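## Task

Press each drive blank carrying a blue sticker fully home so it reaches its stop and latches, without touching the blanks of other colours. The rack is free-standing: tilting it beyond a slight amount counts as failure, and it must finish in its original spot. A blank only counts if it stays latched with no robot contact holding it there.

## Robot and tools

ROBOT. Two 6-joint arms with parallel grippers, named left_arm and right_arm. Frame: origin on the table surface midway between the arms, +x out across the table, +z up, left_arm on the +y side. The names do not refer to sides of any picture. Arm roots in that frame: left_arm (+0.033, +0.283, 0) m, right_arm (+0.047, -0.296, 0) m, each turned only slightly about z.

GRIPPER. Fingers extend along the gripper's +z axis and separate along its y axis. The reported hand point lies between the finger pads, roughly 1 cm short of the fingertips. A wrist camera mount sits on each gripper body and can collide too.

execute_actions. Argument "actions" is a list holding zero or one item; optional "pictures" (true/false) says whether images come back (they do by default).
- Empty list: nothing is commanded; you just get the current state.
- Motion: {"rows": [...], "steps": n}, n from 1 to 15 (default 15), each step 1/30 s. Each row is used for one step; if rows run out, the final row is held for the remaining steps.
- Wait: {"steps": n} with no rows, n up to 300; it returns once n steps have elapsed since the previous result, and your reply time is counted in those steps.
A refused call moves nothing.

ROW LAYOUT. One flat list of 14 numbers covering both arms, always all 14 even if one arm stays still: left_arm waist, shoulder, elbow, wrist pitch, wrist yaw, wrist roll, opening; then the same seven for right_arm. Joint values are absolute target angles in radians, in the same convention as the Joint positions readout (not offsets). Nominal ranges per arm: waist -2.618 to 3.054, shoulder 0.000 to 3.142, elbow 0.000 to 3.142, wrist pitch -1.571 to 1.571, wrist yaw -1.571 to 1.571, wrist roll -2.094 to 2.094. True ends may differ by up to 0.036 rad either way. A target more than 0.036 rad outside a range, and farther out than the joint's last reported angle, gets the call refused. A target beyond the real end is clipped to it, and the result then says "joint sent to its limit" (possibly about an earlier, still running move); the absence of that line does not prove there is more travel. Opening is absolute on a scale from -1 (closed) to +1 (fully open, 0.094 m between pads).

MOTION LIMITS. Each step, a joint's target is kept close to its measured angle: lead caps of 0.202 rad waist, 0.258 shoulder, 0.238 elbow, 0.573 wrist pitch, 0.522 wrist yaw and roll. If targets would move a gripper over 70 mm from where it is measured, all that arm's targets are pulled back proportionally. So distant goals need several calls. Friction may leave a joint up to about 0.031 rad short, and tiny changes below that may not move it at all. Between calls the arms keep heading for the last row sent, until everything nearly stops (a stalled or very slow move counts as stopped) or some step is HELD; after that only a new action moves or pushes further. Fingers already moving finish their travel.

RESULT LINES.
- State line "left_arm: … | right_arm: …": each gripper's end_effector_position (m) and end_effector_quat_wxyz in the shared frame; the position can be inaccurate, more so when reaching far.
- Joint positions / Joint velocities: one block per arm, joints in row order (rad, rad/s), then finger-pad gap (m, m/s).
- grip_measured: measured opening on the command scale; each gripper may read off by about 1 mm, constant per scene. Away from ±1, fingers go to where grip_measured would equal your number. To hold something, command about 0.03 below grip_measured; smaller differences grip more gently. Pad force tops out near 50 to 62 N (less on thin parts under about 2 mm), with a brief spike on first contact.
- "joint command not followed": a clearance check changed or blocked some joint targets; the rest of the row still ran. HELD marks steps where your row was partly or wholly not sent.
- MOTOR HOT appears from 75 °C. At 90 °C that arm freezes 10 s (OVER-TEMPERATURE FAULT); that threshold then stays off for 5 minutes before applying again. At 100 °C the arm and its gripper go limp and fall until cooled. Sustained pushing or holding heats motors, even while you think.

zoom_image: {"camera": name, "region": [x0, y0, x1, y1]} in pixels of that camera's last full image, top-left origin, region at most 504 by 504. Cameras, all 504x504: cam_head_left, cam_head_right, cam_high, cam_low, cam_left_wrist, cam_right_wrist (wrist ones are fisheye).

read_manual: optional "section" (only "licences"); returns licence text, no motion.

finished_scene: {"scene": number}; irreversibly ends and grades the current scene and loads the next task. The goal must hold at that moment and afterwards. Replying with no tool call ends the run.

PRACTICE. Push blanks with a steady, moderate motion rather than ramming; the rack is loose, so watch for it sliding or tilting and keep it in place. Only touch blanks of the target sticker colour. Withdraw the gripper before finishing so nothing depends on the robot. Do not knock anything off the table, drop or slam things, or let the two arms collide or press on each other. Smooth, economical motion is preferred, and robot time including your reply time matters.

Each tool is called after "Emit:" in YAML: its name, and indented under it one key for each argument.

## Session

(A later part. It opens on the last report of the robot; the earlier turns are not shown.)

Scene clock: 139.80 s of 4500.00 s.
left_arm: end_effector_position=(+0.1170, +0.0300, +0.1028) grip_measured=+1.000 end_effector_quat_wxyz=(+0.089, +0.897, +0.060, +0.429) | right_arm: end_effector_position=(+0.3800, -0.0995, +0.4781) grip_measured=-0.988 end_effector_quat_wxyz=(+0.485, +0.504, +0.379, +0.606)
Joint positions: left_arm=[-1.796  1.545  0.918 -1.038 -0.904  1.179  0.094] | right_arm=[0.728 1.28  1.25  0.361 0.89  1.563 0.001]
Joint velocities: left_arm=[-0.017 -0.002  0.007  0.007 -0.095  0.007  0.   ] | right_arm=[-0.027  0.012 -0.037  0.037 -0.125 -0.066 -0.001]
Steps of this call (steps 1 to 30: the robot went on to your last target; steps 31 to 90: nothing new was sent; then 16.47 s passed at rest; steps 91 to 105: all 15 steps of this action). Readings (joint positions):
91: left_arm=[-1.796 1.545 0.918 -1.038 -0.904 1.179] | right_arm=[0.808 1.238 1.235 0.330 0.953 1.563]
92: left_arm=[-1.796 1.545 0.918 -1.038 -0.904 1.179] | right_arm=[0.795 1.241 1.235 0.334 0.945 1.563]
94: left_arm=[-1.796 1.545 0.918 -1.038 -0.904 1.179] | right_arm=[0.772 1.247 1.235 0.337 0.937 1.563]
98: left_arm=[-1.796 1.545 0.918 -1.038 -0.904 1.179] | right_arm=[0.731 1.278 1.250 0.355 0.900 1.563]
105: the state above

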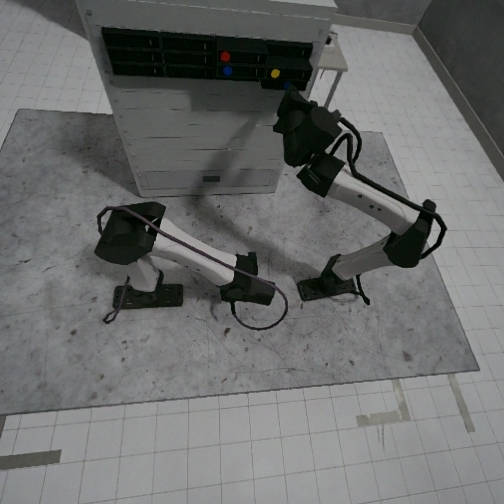

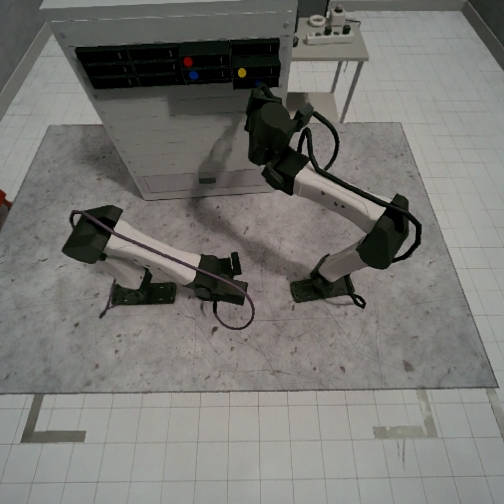

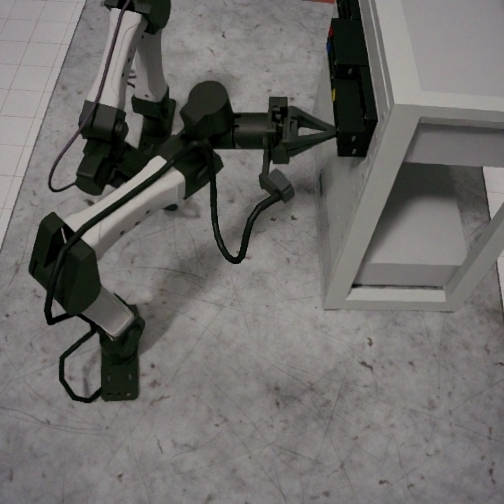

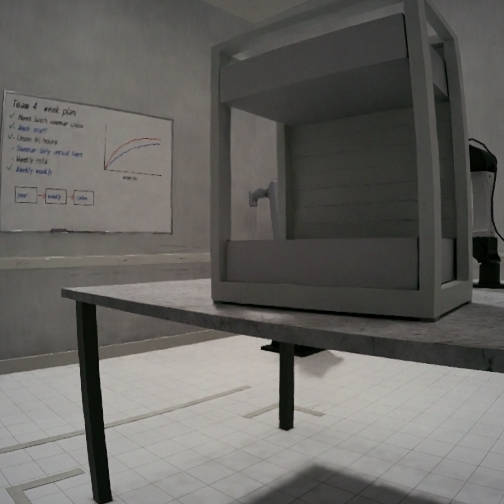

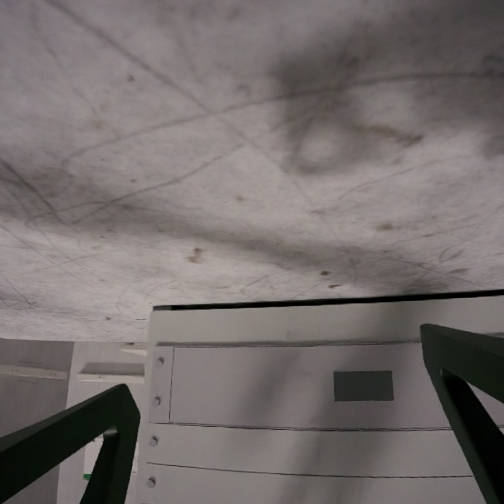

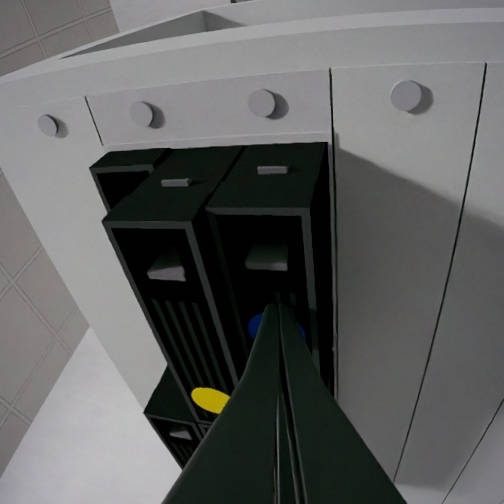

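Emit:
execute_actions:
  actions:
    - {"rows":[[-1.796,1.545,0.918,-1.038,-0.904,1.179,1,0.70,1.32,1.28,0.375,0.85,1.57,-1],[-1.796,1.545,0.918,-1.038,-0.904,1.179,1,0.70,1.32,1.28,0.375,0.85,1.57,-1],[-1.796,1.545,0.918,-1.038,-0.904,1.179,1,0.685,1.335,1.285,0.38,0.835,1.57,-1],[-1.796,1.545,0.918,-1.038,-0.904,1.179,1,0.685,1.335,1.285,0.38,0.835,1.57,-1],[-1.796,1.545,0.918,-1.038,-0.904,1.179,1,0.67,1.35,1.29,0.39,0.82,1.57,-1],[-1.796,1.545,0.918,-1.038,-0.904,1.179,1,0.67,1.35,1.29,0.39,0.82,1.57,-1],[-1.796,1.545,0.918,-1.038,-0.904,1.179,1,0.655,1.365,1.295,0.4,0.80,1.57,-1],[-1.796,1.545,0.918,-1.038,-0.904,1.179,1,0.655,1.365,1.295,0.4,0.80,1.57,-1],[-1.796,1.545,0.918,-1.038,-0.904,1.179,1,0.635,1.385,1.30,0.41,0.785,1.57,-1]],"steps":15}

Scene clock: 150.40 s of 4500.00 s.
left_arm: end_effector_position=(+0.1170, +0.0300, +0.1028) grip_measured=+1.000 end_effector_quat_wxyz=(+0.089, +0.897, +0.060, +0.429) | right_arm: end_effector_position=(+0.4061, -0.0969, +0.4796) grip_measured=-0.988 end_effector_quat_wxyz=(+0.490, +0.491, +0.376, +0.615)
Joint positions: left_arm=[-1.796  1.545  0.918 -1.038 -0.904  1.179  0.094] | right_arm=[0.654 1.348 1.279 0.413 0.802 1.564 0.001]
Joint velocities: left_arm=[-0.002  0.007 -0.002  0.095  0.051  0.007  0.   ] | right_arm=[-0.007  0.007 -0.017  0.007 -0.022 -0.037  0.001]
Steps of this call (steps 1 to 15: the robot went on to your last target; steps 16 to 90: nothing new was sent; then 7.10 s passed at rest; steps 91 to 105: all 15 steps of this action). Readings (joint positions):
91: left_arm=[-1.796 1.545 0.918 -1.038 -0.904 1.179] | right_arm=[0.726 1.280 1.250 0.363 0.882 1.563]
92: left_arm=[-1.796 1.545 0.918 -1.038 -0.904 1.179] | right_arm=[0.723 1.280 1.250 0.363 0.877 1.563]
94: left_arm=[-1.796 1.545 0.918 -1.038 -0.904 1.179] | right_arm=[0.714 1.288 1.254 0.365 0.865 1.563]
98: left_arm=[-1.796 1.545 0.918 -1.038 -0.904 1.179] | right_arm=[0.683 1.319 1.269 0.385 0.835 1.563]
105: the state above

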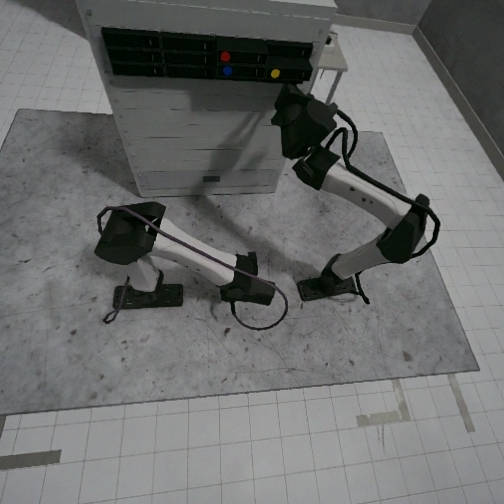

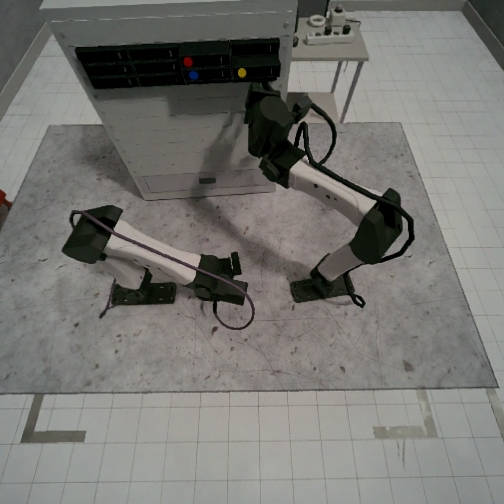

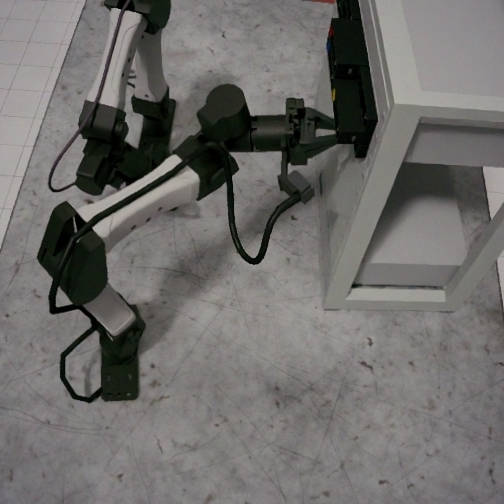

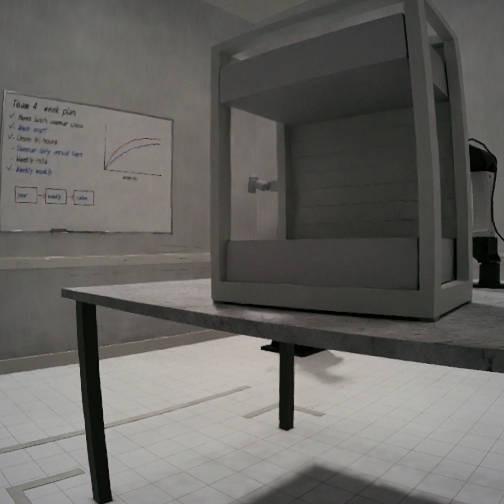

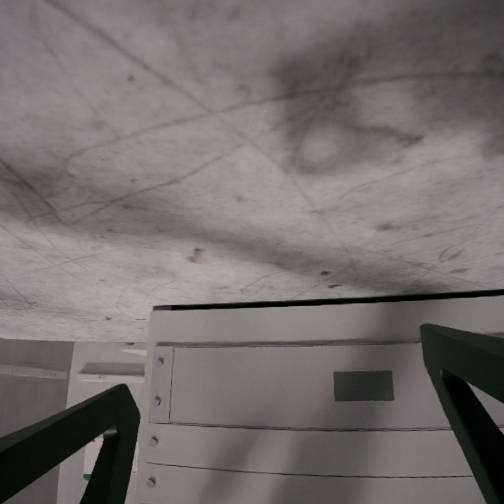

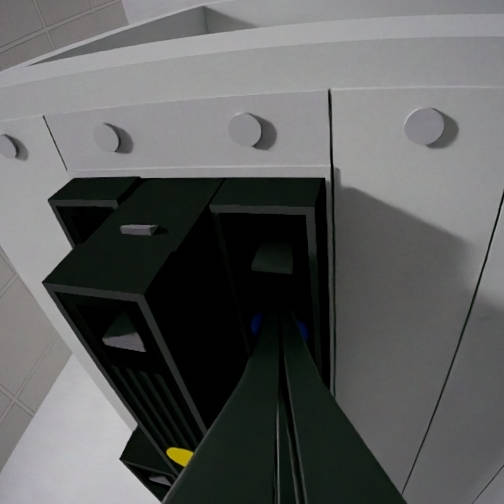

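Emit:
execute_actions:
  actions:
    - {"rows":[[-1.796,1.545,0.918,-1.038,-0.904,1.179,1,0.625,1.395,1.295,0.41,0.775,1.57,-1],[-1.796,1.545,0.918,-1.038,-0.904,1.179,1,0.625,1.395,1.295,0.41,0.775,1.57,-1],[-1.796,1.545,0.918,-1.038,-0.904,1.179,1,0.61,1.41,1.295,0.41,0.76,1.57,-1]],"steps":15}

Scene clock: 157.67 s of 4500.00 s.
left_arm: end_effector_position=(+0.1170, +0.0300, +0.1028) grip_measured=+1.000 end_effector_quat_wxyz=(+0.089, +0.897, +0.060, +0.429) | right_arm: end_effector_position=(+0.4088, -0.0968, +0.4794) grip_measured=-0.988 end_effector_quat_wxyz=(+0.490, +0.489, +0.376, +0.616)
Joint positions: left_arm=[-1.796  1.545  0.918 -1.038 -0.904  1.179  0.094] | right_arm=[0.645 1.352 1.279 0.419 0.788 1.564 0.001]
Joint velocities: left_arm=[-0.002 -0.002 -0.022  0.007 -0.066 -0.066  0.   ] | right_arm=[-0.002 -0.002  0.002  0.037 -0.095 -0.051 -0.001]
Steps of this call (steps 1 to 15: the robot went on to your last target; steps 16 to 90: nothing new was sent; then 3.77 s passed at rest; steps 91 to 105: all 15 steps of this action). Readings (joint positions):
91: left_arm=[-1.796 1.545 0.918 -1.038 -0.904 1.179] | right_arm=[0.653 1.348 1.279 0.413 0.800 1.564]
92: left_arm=[-1.796 1.545 0.918 -1.038 -0.904 1.179] | right_arm=[0.651 1.348 1.279 0.413 0.796 1.564]
94: left_arm=[-1.796 1.545 0.918 -1.038 -0.904 1.179] | right_arm=[0.645 1.352 1.279 0.419 0.789 1.564]
98: left_arm=[-1.796 1.545 0.918 -1.038 -0.904 1.179] | right_arm=[0.645 1.352 1.279 0.419 0.788 1.564]
105: the state above

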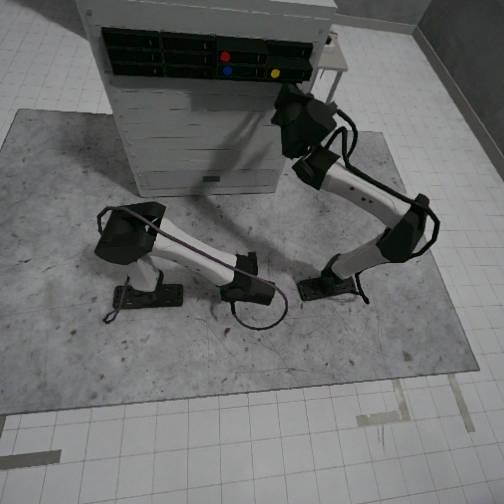

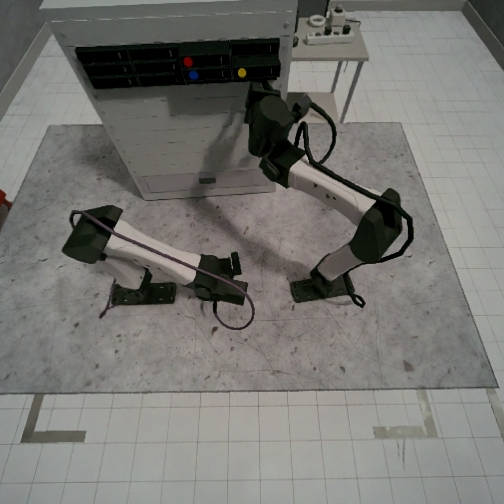

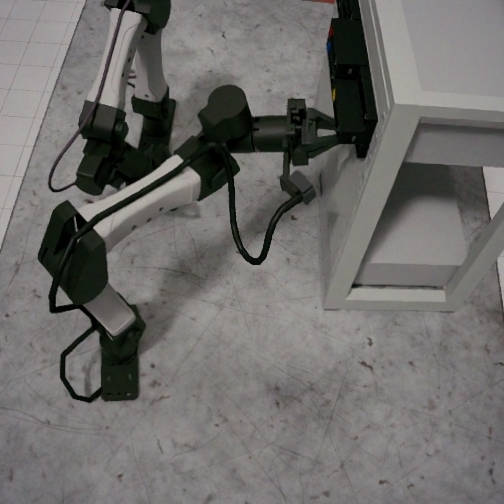

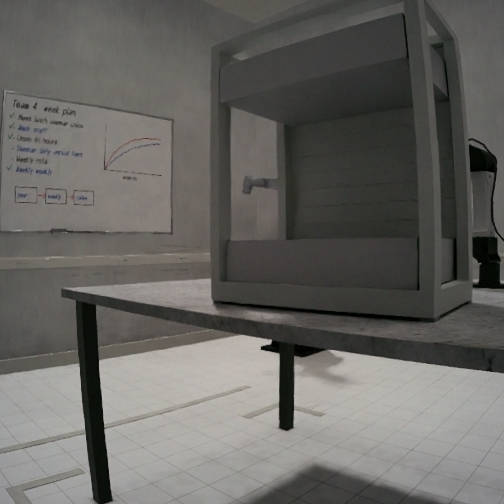

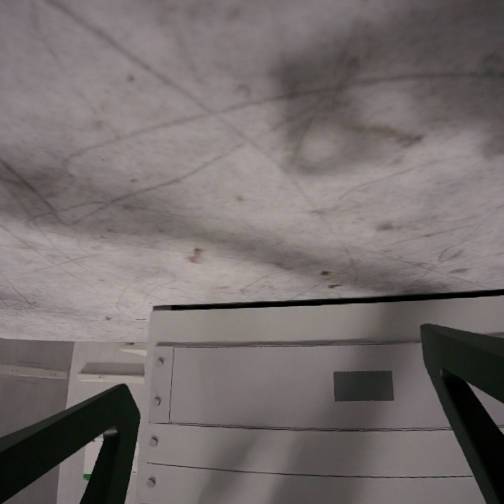

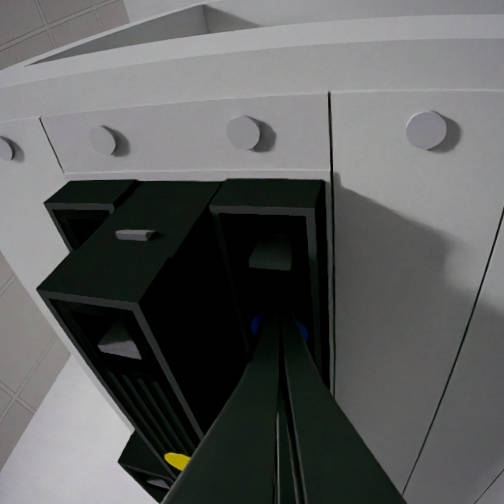

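Emit:
zoom_image:
  camera: "cam_right_wrist"
  region: [30, 150, 350, 400]

Emit:
zoom_image:
  camera: "cam_high"
  region: [260, 0, 420, 200]

Region (30, 150, 350, 400) of cam_right_wrist's 504x504 image, scaled by 1.575, with more detail than that image has; it fills the top 394 rows of this view, and the rest is white.

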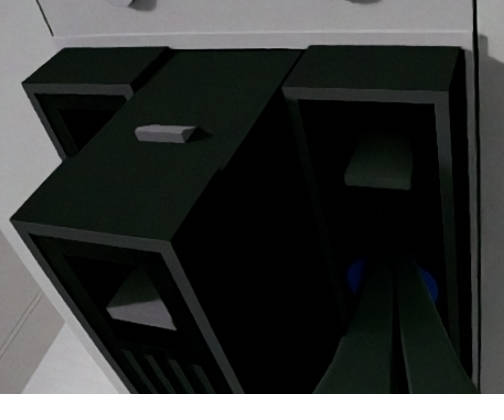

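Region (260, 0, 420, 200) of cam_high's 504x504 image, scaled by 2.520, with more detail than that image has; it fills the left 403 columns of this view, and the rest is white.

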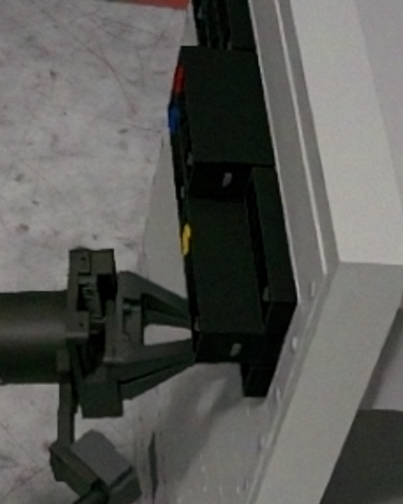

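Emit:
execute_actions:
  actions:
    - {"rows":[[-1.796,1.545,0.918,-1.038,-0.904,1.179,1,0.595,1.43,1.29,0.41,0.75,1.57,-1],[-1.796,1.545,0.918,-1.038,-0.904,1.179,1,0.595,1.43,1.29,0.41,0.75,1.57,-1],[-1.796,1.545,0.918,-1.038,-0.904,1.179,1,0.58,1.45,1.29,0.41,0.74,1.57,-1],[-1.796,1.545,0.918,-1.038,-0.904,1.179,1,0.58,1.45,1.29,0.41,0.74,1.57,-1],[-1.796,1.545,0.918,-1.038,-0.904,1.179,1,0.565,1.47,1.29,0.41,0.73,1.57,-1]],"steps":15}

Scene clock: 166.70 s of 4500.00 s.
left_arm: end_effector_position=(+0.1170, +0.0300, +0.1028) grip_measured=+1.000 end_effector_quat_wxyz=(+0.089, +0.897, +0.060, +0.429) | right_arm: end_effector_position=(+0.4103, -0.0969, +0.4786) grip_measured=-0.988 end_effector_quat_wxyz=(+0.491, +0.489, +0.375, +0.616)
Joint positions: left_arm=[-1.796  1.545  0.918 -1.038 -0.904  1.179  0.094] | right_arm=[0.642 1.357 1.279 0.424 0.788 1.564 0.001]
Joint velocities: left_arm=[-0.012 -0.017 -0.007 -0.066 -0.022  0.037  0.   ] | right_arm=[ 0.007  0.007  0.007 -0.037 -0.022  0.037  0.   ]
Steps of this call (steps 1 to 15: the robot went on to your last target; steps 16 to 90: nothing new was sent; then 5.53 s passed at rest; steps 91 to 105: all 15 steps of this action). Readings (joint positions):
91: left_arm=[-1.796 1.545 0.918 -1.038 -0.904 1.179] | right_arm=[0.644 1.354 1.279 0.420 0.788 1.564]
92: left_arm=[-1.796 1.545 0.918 -1.038 -0.904 1.179] | right_arm=[0.644 1.354 1.279 0.420 0.788 1.564]
94: left_arm=[-1.796 1.545 0.918 -1.038 -0.904 1.179] | right_arm=[0.644 1.355 1.279 0.422 0.788 1.564]
98: left_arm=[-1.796 1.545 0.918 -1.038 -0.904 1.179] | right_arm=[0.642 1.357 1.279 0.424 0.788 1.564]
105: the state above

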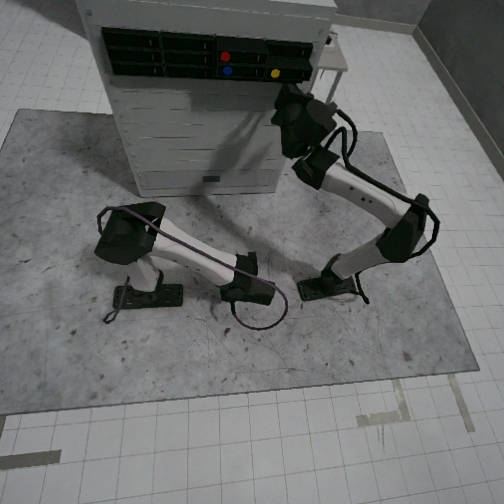

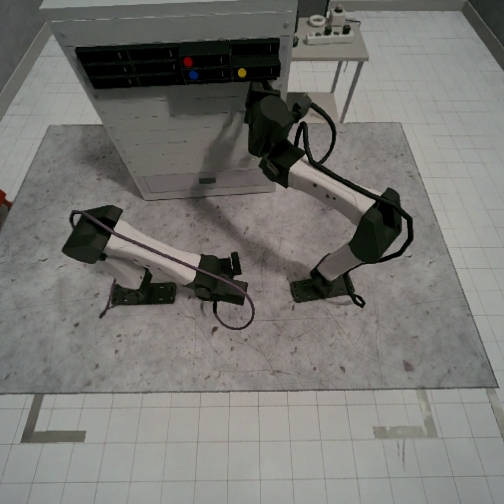

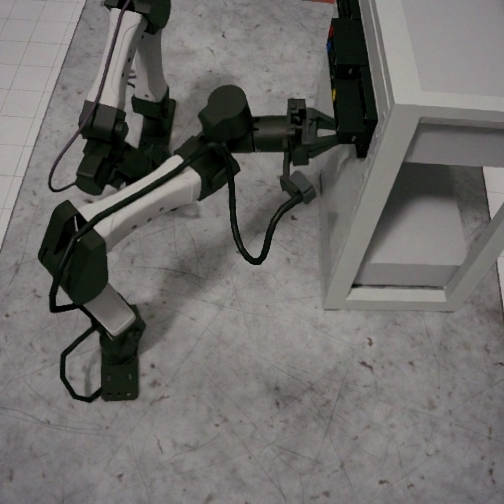

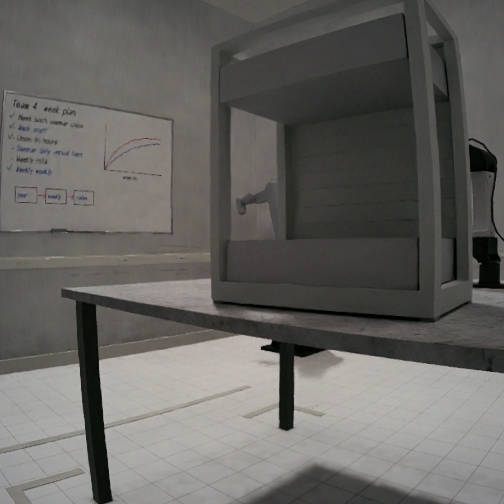

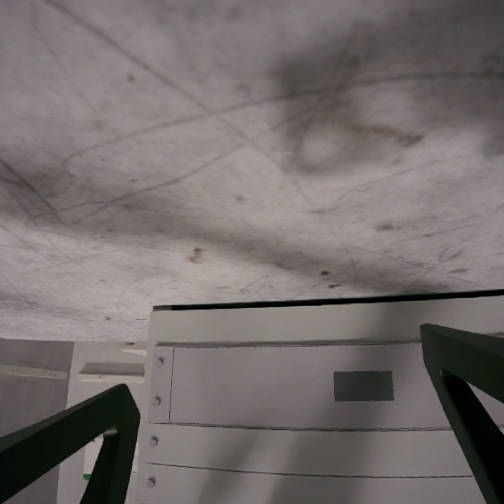

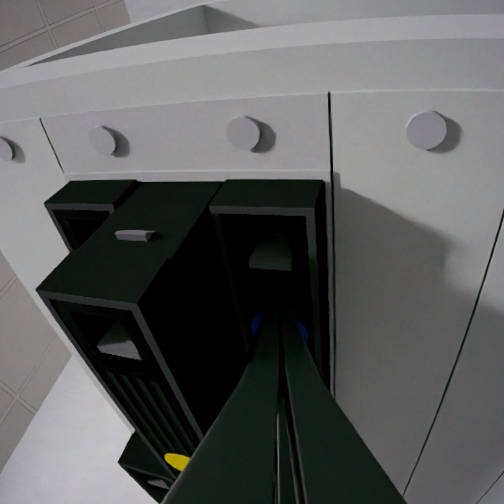

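Emit:
execute_actions:
  actions:
    - {"rows":[[-1.796,1.545,0.918,-1.038,-0.904,1.179,1,0.66,1.34,1.27,0.40,0.81,1.57,-1],[-1.796,1.545,0.918,-1.038,-0.904,1.179,1,0.68,1.32,1.265,0.39,0.83,1.57,-1],[-1.796,1.545,0.918,-1.038,-0.904,1.179,1,0.70,1.30,1.255,0.38,0.86,1.57,-1],[-1.796,1.545,0.918,-1.038,-0.904,1.179,1,0.72,1.28,1.25,0.37,0.88,1.57,-1],[-1.796,1.545,0.918,-1.038,-0.904,1.179,1,0.74,1.26,1.24,0.36,0.90,1.57,-1],[-1.796,1.545,0.918,-1.038,-0.904,1.179,1,0.77,1.24,1.23,0.35,0.93,1.57,-1],[-1.796,1.545,0.918,-1.038,-0.904,1.179,1,0.80,1.22,1.22,0.33,0.96,1.57,-1],[-1.796,1.545,0.918,-1.038,-0.904,1.179,1,0.84,1.19,1.21,0.32,0.99,1.57,-1]],"steps":15}

Scene clock: 172.63 s of 4500.00 s.
left_arm: end_effector_position=(+0.1170, +0.0300, +0.1028) grip_measured=+1.000 end_effector_quat_wxyz=(+0.089, +0.897, +0.060, +0.429) | right_arm: end_effector_position=(+0.3428, -0.0996, +0.4921) grip_measured=-0.988 end_effector_quat_wxyz=(+0.460, +0.507, +0.370, +0.629)
Joint positions: left_arm=[-1.796  1.545  0.918 -1.038 -0.904  1.179  0.094] | right_arm=[0.837 1.198 1.234 0.344 0.961 1.564 0.001]
Joint velocities: left_arm=[-0.017 -0.012 -0.012 -0.037 -0.007 -0.007  0.   ] | right_arm=[-0.007 -0.012 -0.007 -0.066  0.081  0.037 -0.   ]
Steps of this call (steps 1 to 15: the robot went on to your last target; steps 16 to 90: nothing new was sent; then 2.43 s passed at rest; steps 91 to 105: all 15 steps of this action). Readings (joint positions):
91: left_arm=[-1.796 1.545 0.918 -1.038 -0.904 1.179] | right_arm=[0.650 1.352 1.279 0.422 0.794 1.564]
92: left_arm=[-1.796 1.545 0.918 -1.038 -0.904 1.179] | right_arm=[0.656 1.349 1.279 0.420 0.798 1.564]
94: left_arm=[-1.796 1.545 0.918 -1.038 -0.904 1.179] | right_arm=[0.678 1.339 1.277 0.404 0.819 1.564]
98: left_arm=[-1.796 1.545 0.918 -1.038 -0.904 1.179] | right_arm=[0.773 1.269 1.245 0.363 0.888 1.564]
105: the state above

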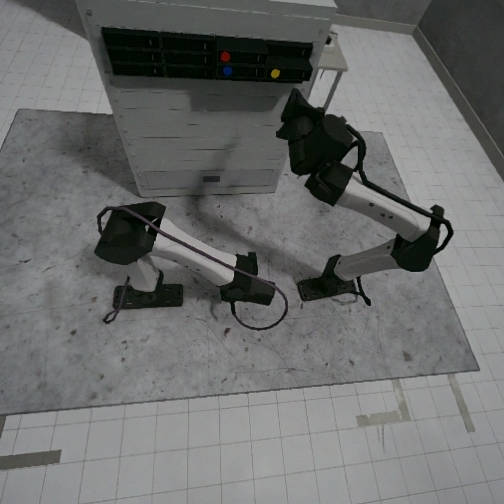

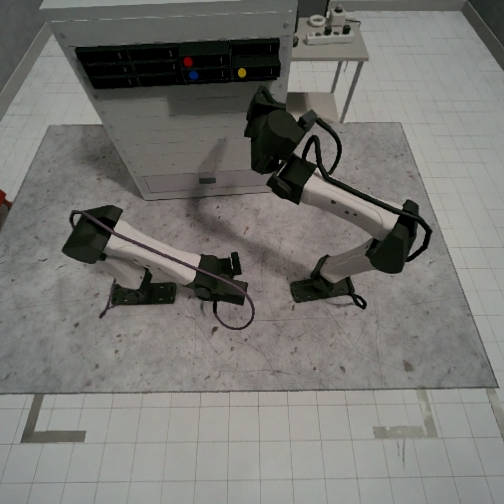

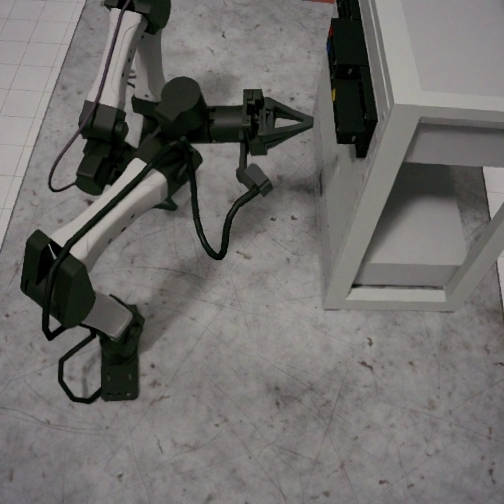

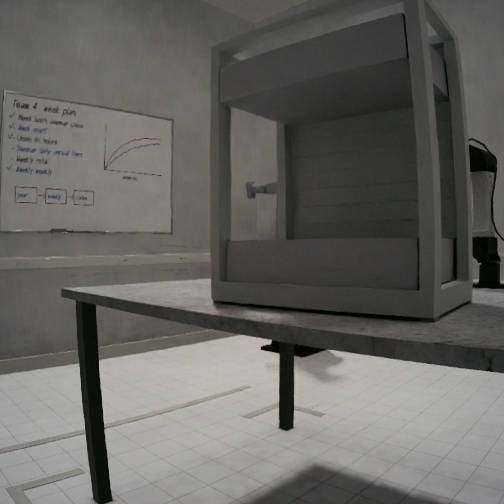

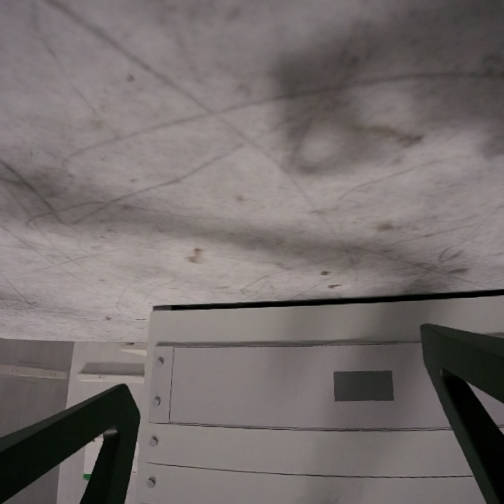

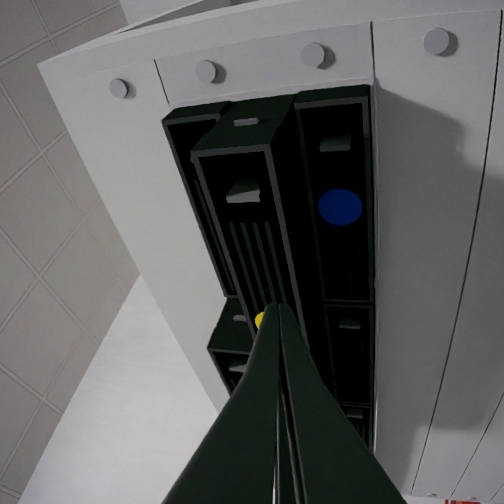

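Emit:
zoom_image:
  camera: "cam_right_wrist"
  region: [150, 70, 420, 440]

Region (150, 70, 420, 440) of cam_right_wrist's 504x504 image, scaled by 1.362, with more detail than that image has; it fills the left 368 columns of this view, and the rest is white.

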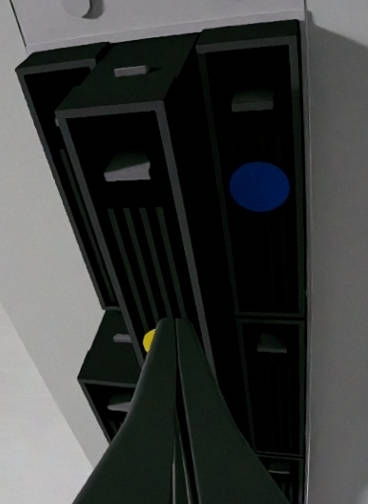

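Emit:
execute_actions:
  actions:
    - {"rows":[[-1.796,1.545,0.918,-1.038,-0.904,1.179,1,1.03,1.2,1.3,0.34,1.15,0,-1],[-1.796,1.545,0.918,-1.038,-0.904,1.179,1,1.03,1.2,1.3,0.34,1.15,0,-1],[-1.796,1.545,0.918,-1.038,-0.904,1.179,1,1.03,1.2,1.4,0.34,1.15,-1,-1],[-1.796,1.545,0.918,-1.038,-0.904,1.179,1,1.03,1.3,1.45,0.36,1.15,-1.95,-1],[-1.796,1.545,0.918,-1.038,-0.904,1.179,1,1.03,1.4,1.5,0.38,1.15,-1.95,-1],[-1.796,1.545,0.918,-1.038,-0.904,1.179,1,1.03,1.5,1.58,0.4,1.15,-1.95,-1],[-1.796,1.545,0.918,-1.038,-0.904,1.179,1,1.03,1.634,1.675,0.42,1.16,-1.95,-1]],"steps":15}
  pictures: false

Emit:
execute_actions:
  actions:
    - {"steps":35}

Scene clock: 192.97 s of 4500.00 s.
left_arm: end_effector_position=(+0.1170, +0.0300, +0.1028) grip_measured=+1.000 end_effector_quat_wxyz=(+0.089, +0.897, +0.060, +0.429) | right_arm: end_effector_position=(+0.3496, +0.0361, +0.4953) grip_measured=-0.988 end_effector_quat_wxyz=(+0.738, +0.154, +0.627, +0.197)
Joint positions: left_arm=[-1.796  1.545  0.918 -1.038 -0.904  1.179  0.094] | right_arm=[1.028 1.656 1.661 0.399 1.135 0.131 0.001]
Joint velocities: left_arm=[ 0.002  0.002  0.007  0.051 -0.066 -0.051  0.   ] | right_arm=[-0.017  0.315 -0.037 -0.271  0.051 -2.879  0.001]
Steps of this call (steps 1 to 30: the robot went on to your last target; steps 31 to 90: nothing new was sent; then 16.83 s passed at rest; steps 91 to 105: all 15 steps of this action). Readings (joint positions):
91: left_arm=[-1.796 1.545 0.918 -1.038 -0.904 1.179] | right_arm=[0.862 1.198 1.239 0.325 1.012 1.488]
92: left_arm=[-1.796 1.545 0.918 -1.038 -0.904 1.179] | right_arm=[0.919 1.198 1.247 0.324 1.041 1.388]
94: left_arm=[-1.796 1.545 0.918 -1.038 -0.904 1.179] | right_arm=[1.009 1.217 1.316 0.314 1.075 1.190]
98: left_arm=[-1.796 1.545 0.918 -1.038 -0.904 1.179] | right_arm=[1.028 1.427 1.607 0.396 1.116 0.807]
105: the state above

Scene clock: 194.13 s of 4500.00 s.
left_arm: end_effector_position=(+0.1170, +0.0300, +0.1028) grip_measured=+1.000 end_effector_quat_wxyz=(+0.089, +0.897, +0.060, +0.429) | right_arm: end_effector_position=(+0.3492, +0.0325, +0.4967) grip_measured=-0.988 end_effector_quat_wxyz=(+0.546, -0.453, +0.461, -0.533)
Joint positions: left_arm=[-1.796  1.545  0.918 -1.038 -0.904  1.179  0.094] | right_arm=[ 1.028  1.655  1.661  0.412  1.15  -1.936  0.001]
Joint velocities: left_arm=[-0.002 -0.002  0.002 -0.007 -0.066 -0.037  0.   ] | right_arm=[ 0.017  0.007 -0.002 -0.037 -0.007 -0.022 -0.001]
Steps of this call (steps 1 to 35: the robot went on to your last target). Readings (joint positions):
1: left_arm=[-1.796 1.545 0.918 -1.038 -0.904 1.179] | right_arm=[1.028 1.663 1.661 0.395 1.136 0.032]
2: left_arm=[-1.796 1.545 0.918 -1.038 -0.904 1.179] | right_arm=[1.028 1.664 1.661 0.393 1.137 -0.067]
4: left_arm=[-1.796 1.545 0.918 -1.038 -0.904 1.179] | right_arm=[1.028 1.660 1.661 0.399 1.142 -0.265]
8: left_arm=[-1.796 1.545 0.918 -1.038 -0.904 1.179] | right_arm=[1.028 1.655 1.661 0.409 1.147 -0.660]
35: the state above

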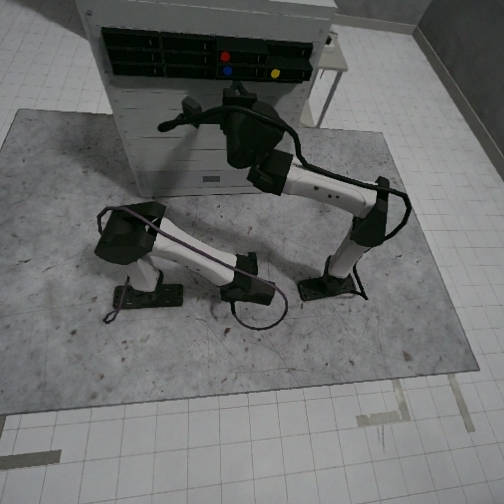

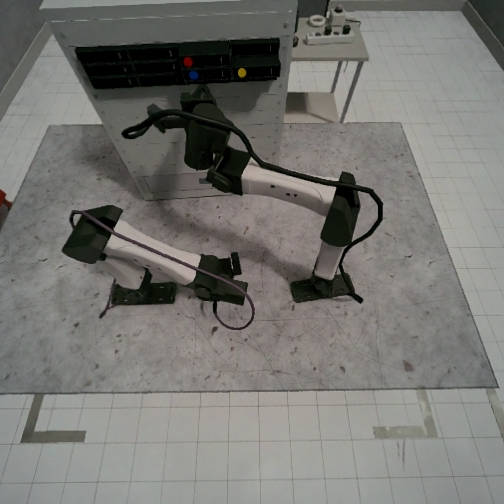

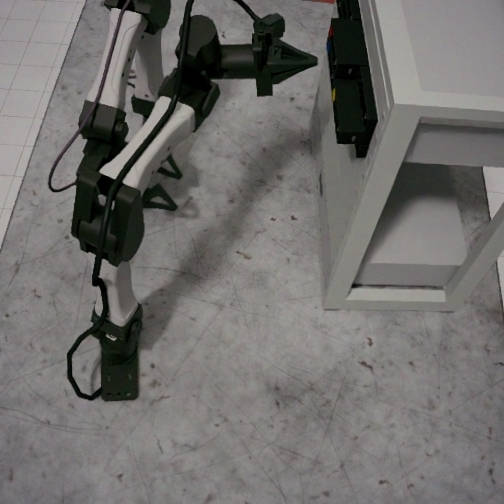

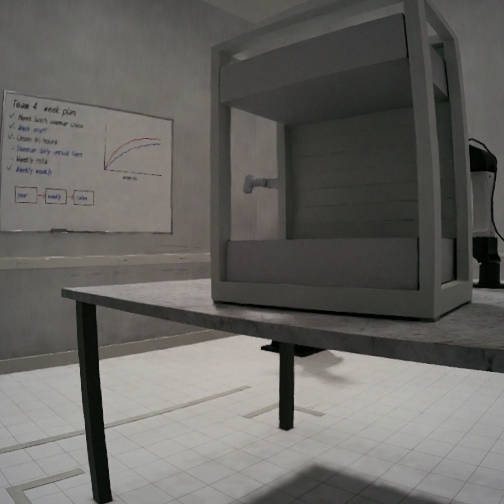

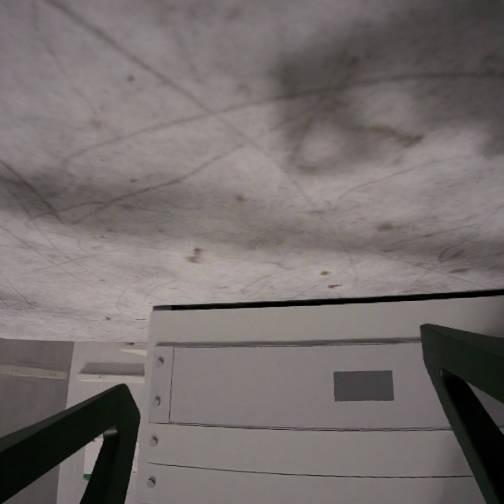

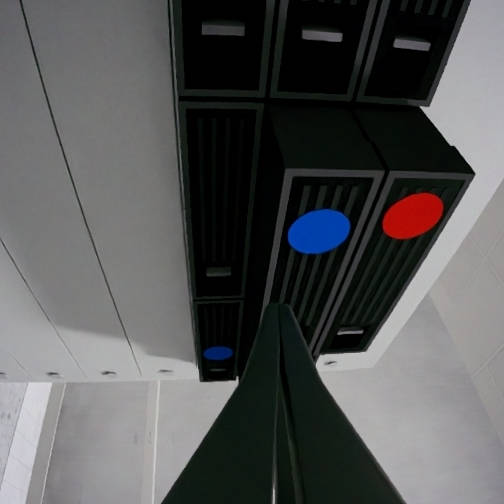

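Emit:
execute_actions:
  actions:
    - {"rows":[[-1.796,1.545,0.918,-1.038,-0.904,1.179,1,1.03,1.67,1.74,0.37,1.15,-1.95,-1],[-1.796,1.545,0.918,-1.038,-0.904,1.179,1,1.03,1.67,1.74,0.37,1.15,-1.95,-1],[-1.796,1.545,0.918,-1.038,-0.904,1.179,1,1.03,1.67,1.74,0.37,1.15,-1.95,-1],[-1.796,1.545,0.918,-1.038,-0.904,1.179,1,1.03,1.67,1.74,0.37,1.15,-1.95,-1],[-1.796,1.545,0.918,-1.038,-0.904,1.179,1,1.0,1.69,1.755,0.365,1.12,-1.95,-1],[-1.796,1.545,0.918,-1.038,-0.904,1.179,1,1.0,1.69,1.755,0.365,1.12,-1.95,-1],[-1.796,1.545,0.918,-1.038,-0.904,1.179,1,0.97,1.705,1.765,0.36,1.095,-1.95,-1]],"steps":15}

Scene clock: 202.90 s of 4500.00 s.
left_arm: end_effector_position=(+0.1170, +0.0300, +0.1028) grip_measured=+1.000 end_effector_quat_wxyz=(+0.089, +0.897, +0.060, +0.429) | right_arm: end_effector_position=(+0.3663, +0.0207, +0.5170) grip_measured=-0.988 end_effector_quat_wxyz=(+0.548, -0.437, +0.463, -0.543)
Joint positions: left_arm=[-1.796  1.545  0.918 -1.038 -0.904  1.179  0.094] | right_arm=[ 0.974  1.676  1.743  0.38   1.116 -1.943  0.001]
Joint velocities: left_arm=[ 0.007 -0.012  0.002 -0.022  0.037 -0.051  0.   ] | right_arm=[-0.002 -0.002  0.027  0.007  0.022 -0.007  0.001]
Steps of this call (steps 1 to 30: the robot went on to your last target; steps 31 to 90: nothing new was sent; then 5.27 s passed at rest; steps 91 to 105: all 15 steps of this action). Readings (joint positions):
91: left_arm=[-1.796 1.545 0.918 -1.038 -0.904 1.179] | right_arm=[1.028 1.655 1.669 0.403 1.151 -1.943]
92: left_arm=[-1.796 1.545 0.918 -1.038 -0.904 1.179] | right_arm=[1.028 1.660 1.684 0.395 1.151 -1.943]
94: left_arm=[-1.796 1.545 0.918 -1.038 -0.904 1.179] | right_arm=[1.028 1.661 1.705 0.388 1.151 -1.943]
98: left_arm=[-1.796 1.545 0.918 -1.038 -0.904 1.179] | right_arm=[1.002 1.665 1.737 0.384 1.129 -1.943]
105: the state above

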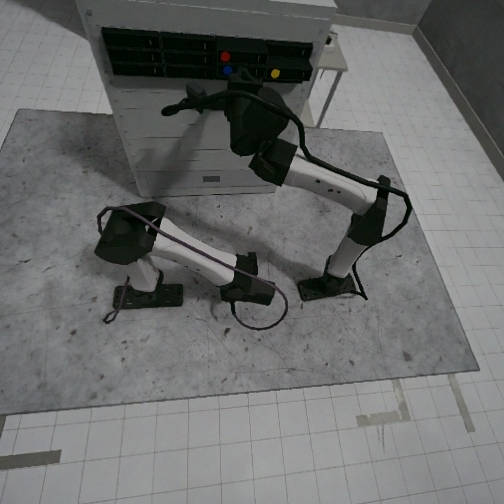

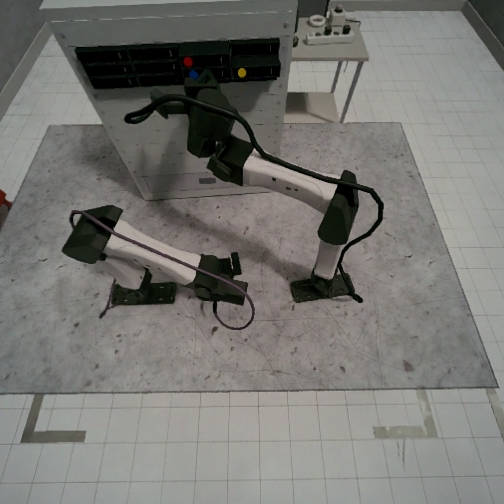

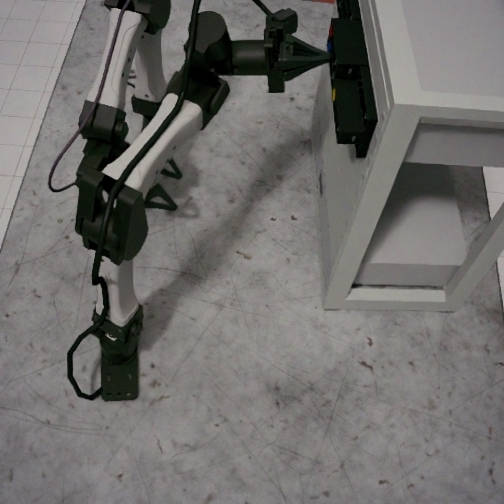

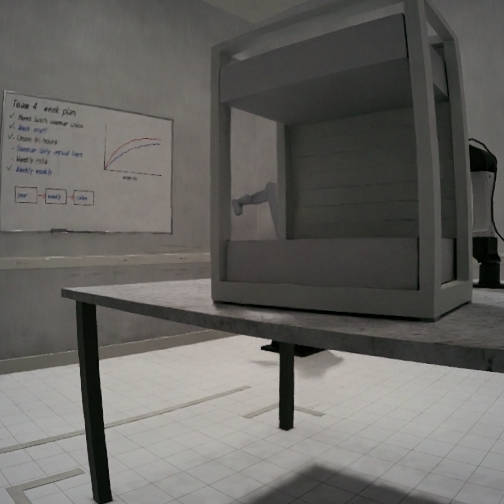

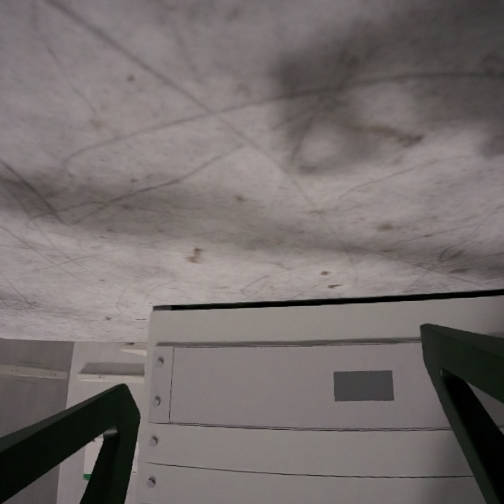

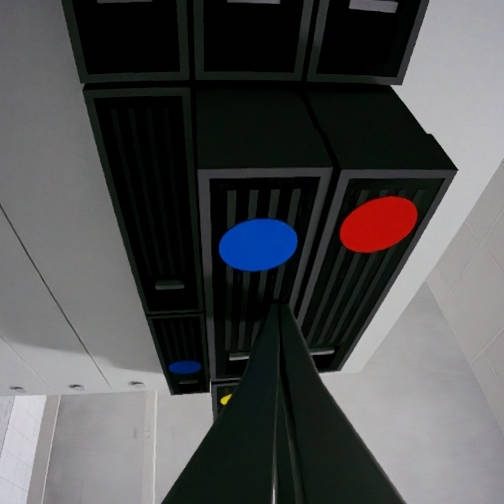

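Emit:
execute_actions:
  actions:
    - {"rows":[[-1.796,1.545,0.918,-1.038,-0.904,1.179,1,0.98,1.65,1.69,0.40,1.11,-1.95,-1]],"steps":15}

Scene clock: 207.90 s of 4500.00 s.
left_arm: end_effector_position=(+0.1170, +0.0300, +0.1028) grip_measured=+1.000 end_effector_quat_wxyz=(+0.089, +0.897, +0.060, +0.429) | right_arm: end_effector_position=(+0.3660, +0.0217, +0.5106) grip_measured=-0.988 end_effector_quat_wxyz=(+0.546, -0.441, +0.461, -0.543)
Joint positions: left_arm=[-1.796  1.545  0.918 -1.038 -0.904  1.179  0.094] | right_arm=[ 0.975  1.67   1.715  0.393  1.115 -1.943  0.001]
Joint velocities: left_arm=[-0.017 -0.007 -0.017  0.022 -0.066 -0.007  0.   ] | right_arm=[ 0.002  0.027 -0.007 -0.051  0.022  0.037  0.001]
Steps of this call (steps 1 to 15: the robot went on to your last target; steps 16 to 90: nothing new was sent; then 1.50 s passed at rest; steps 91 to 105: all 15 steps of this action). Readings (joint positions):
91: left_arm=[-1.796 1.545 0.918 -1.038 -0.904 1.179] | right_arm=[0.974 1.674 1.739 0.385 1.115 -1.943]
92: left_arm=[-1.796 1.545 0.918 -1.038 -0.904 1.179] | right_arm=[0.974 1.671 1.730 0.388 1.115 -1.943]
94: left_arm=[-1.796 1.545 0.918 -1.038 -0.904 1.179] | right_arm=[0.974 1.670 1.719 0.390 1.115 -1.943]
98: left_arm=[-1.796 1.545 0.918 -1.038 -0.904 1.179] | right_arm=[0.975 1.670 1.715 0.392 1.115 -1.943]
105: the state above

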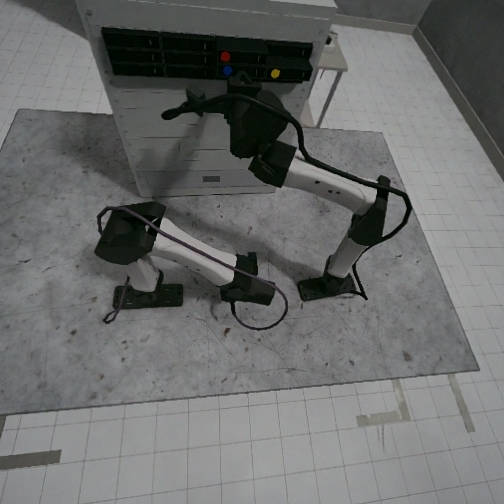

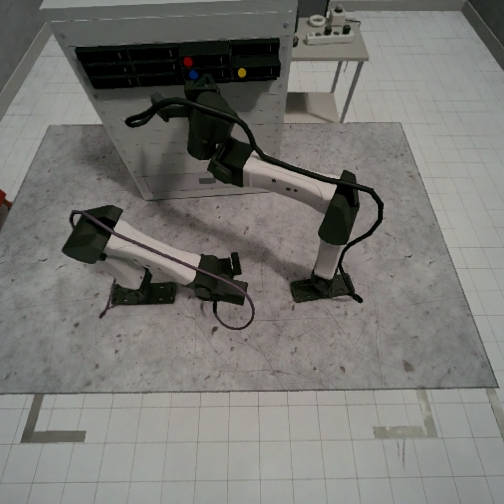

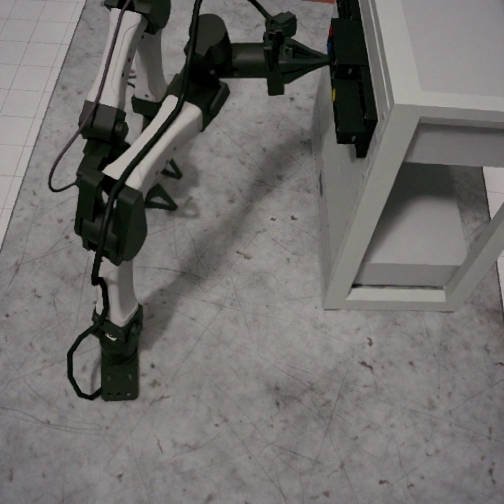

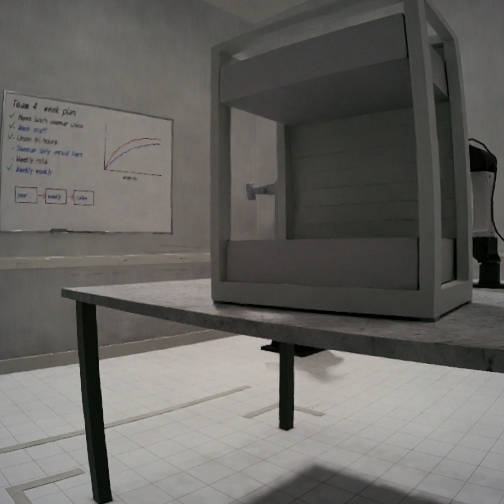

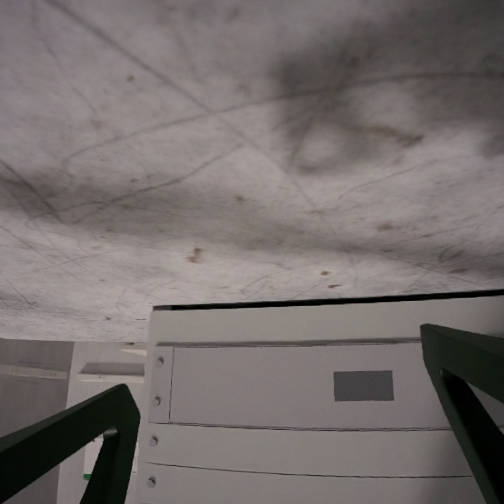

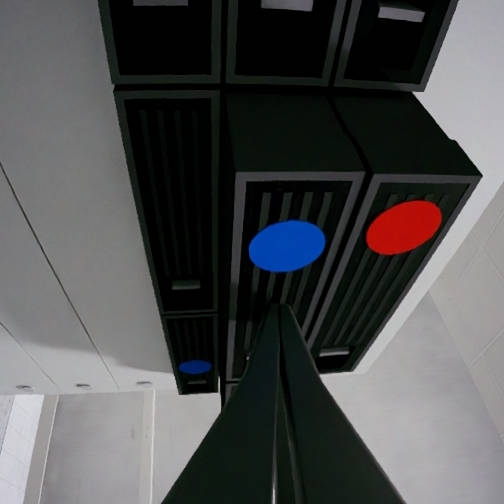

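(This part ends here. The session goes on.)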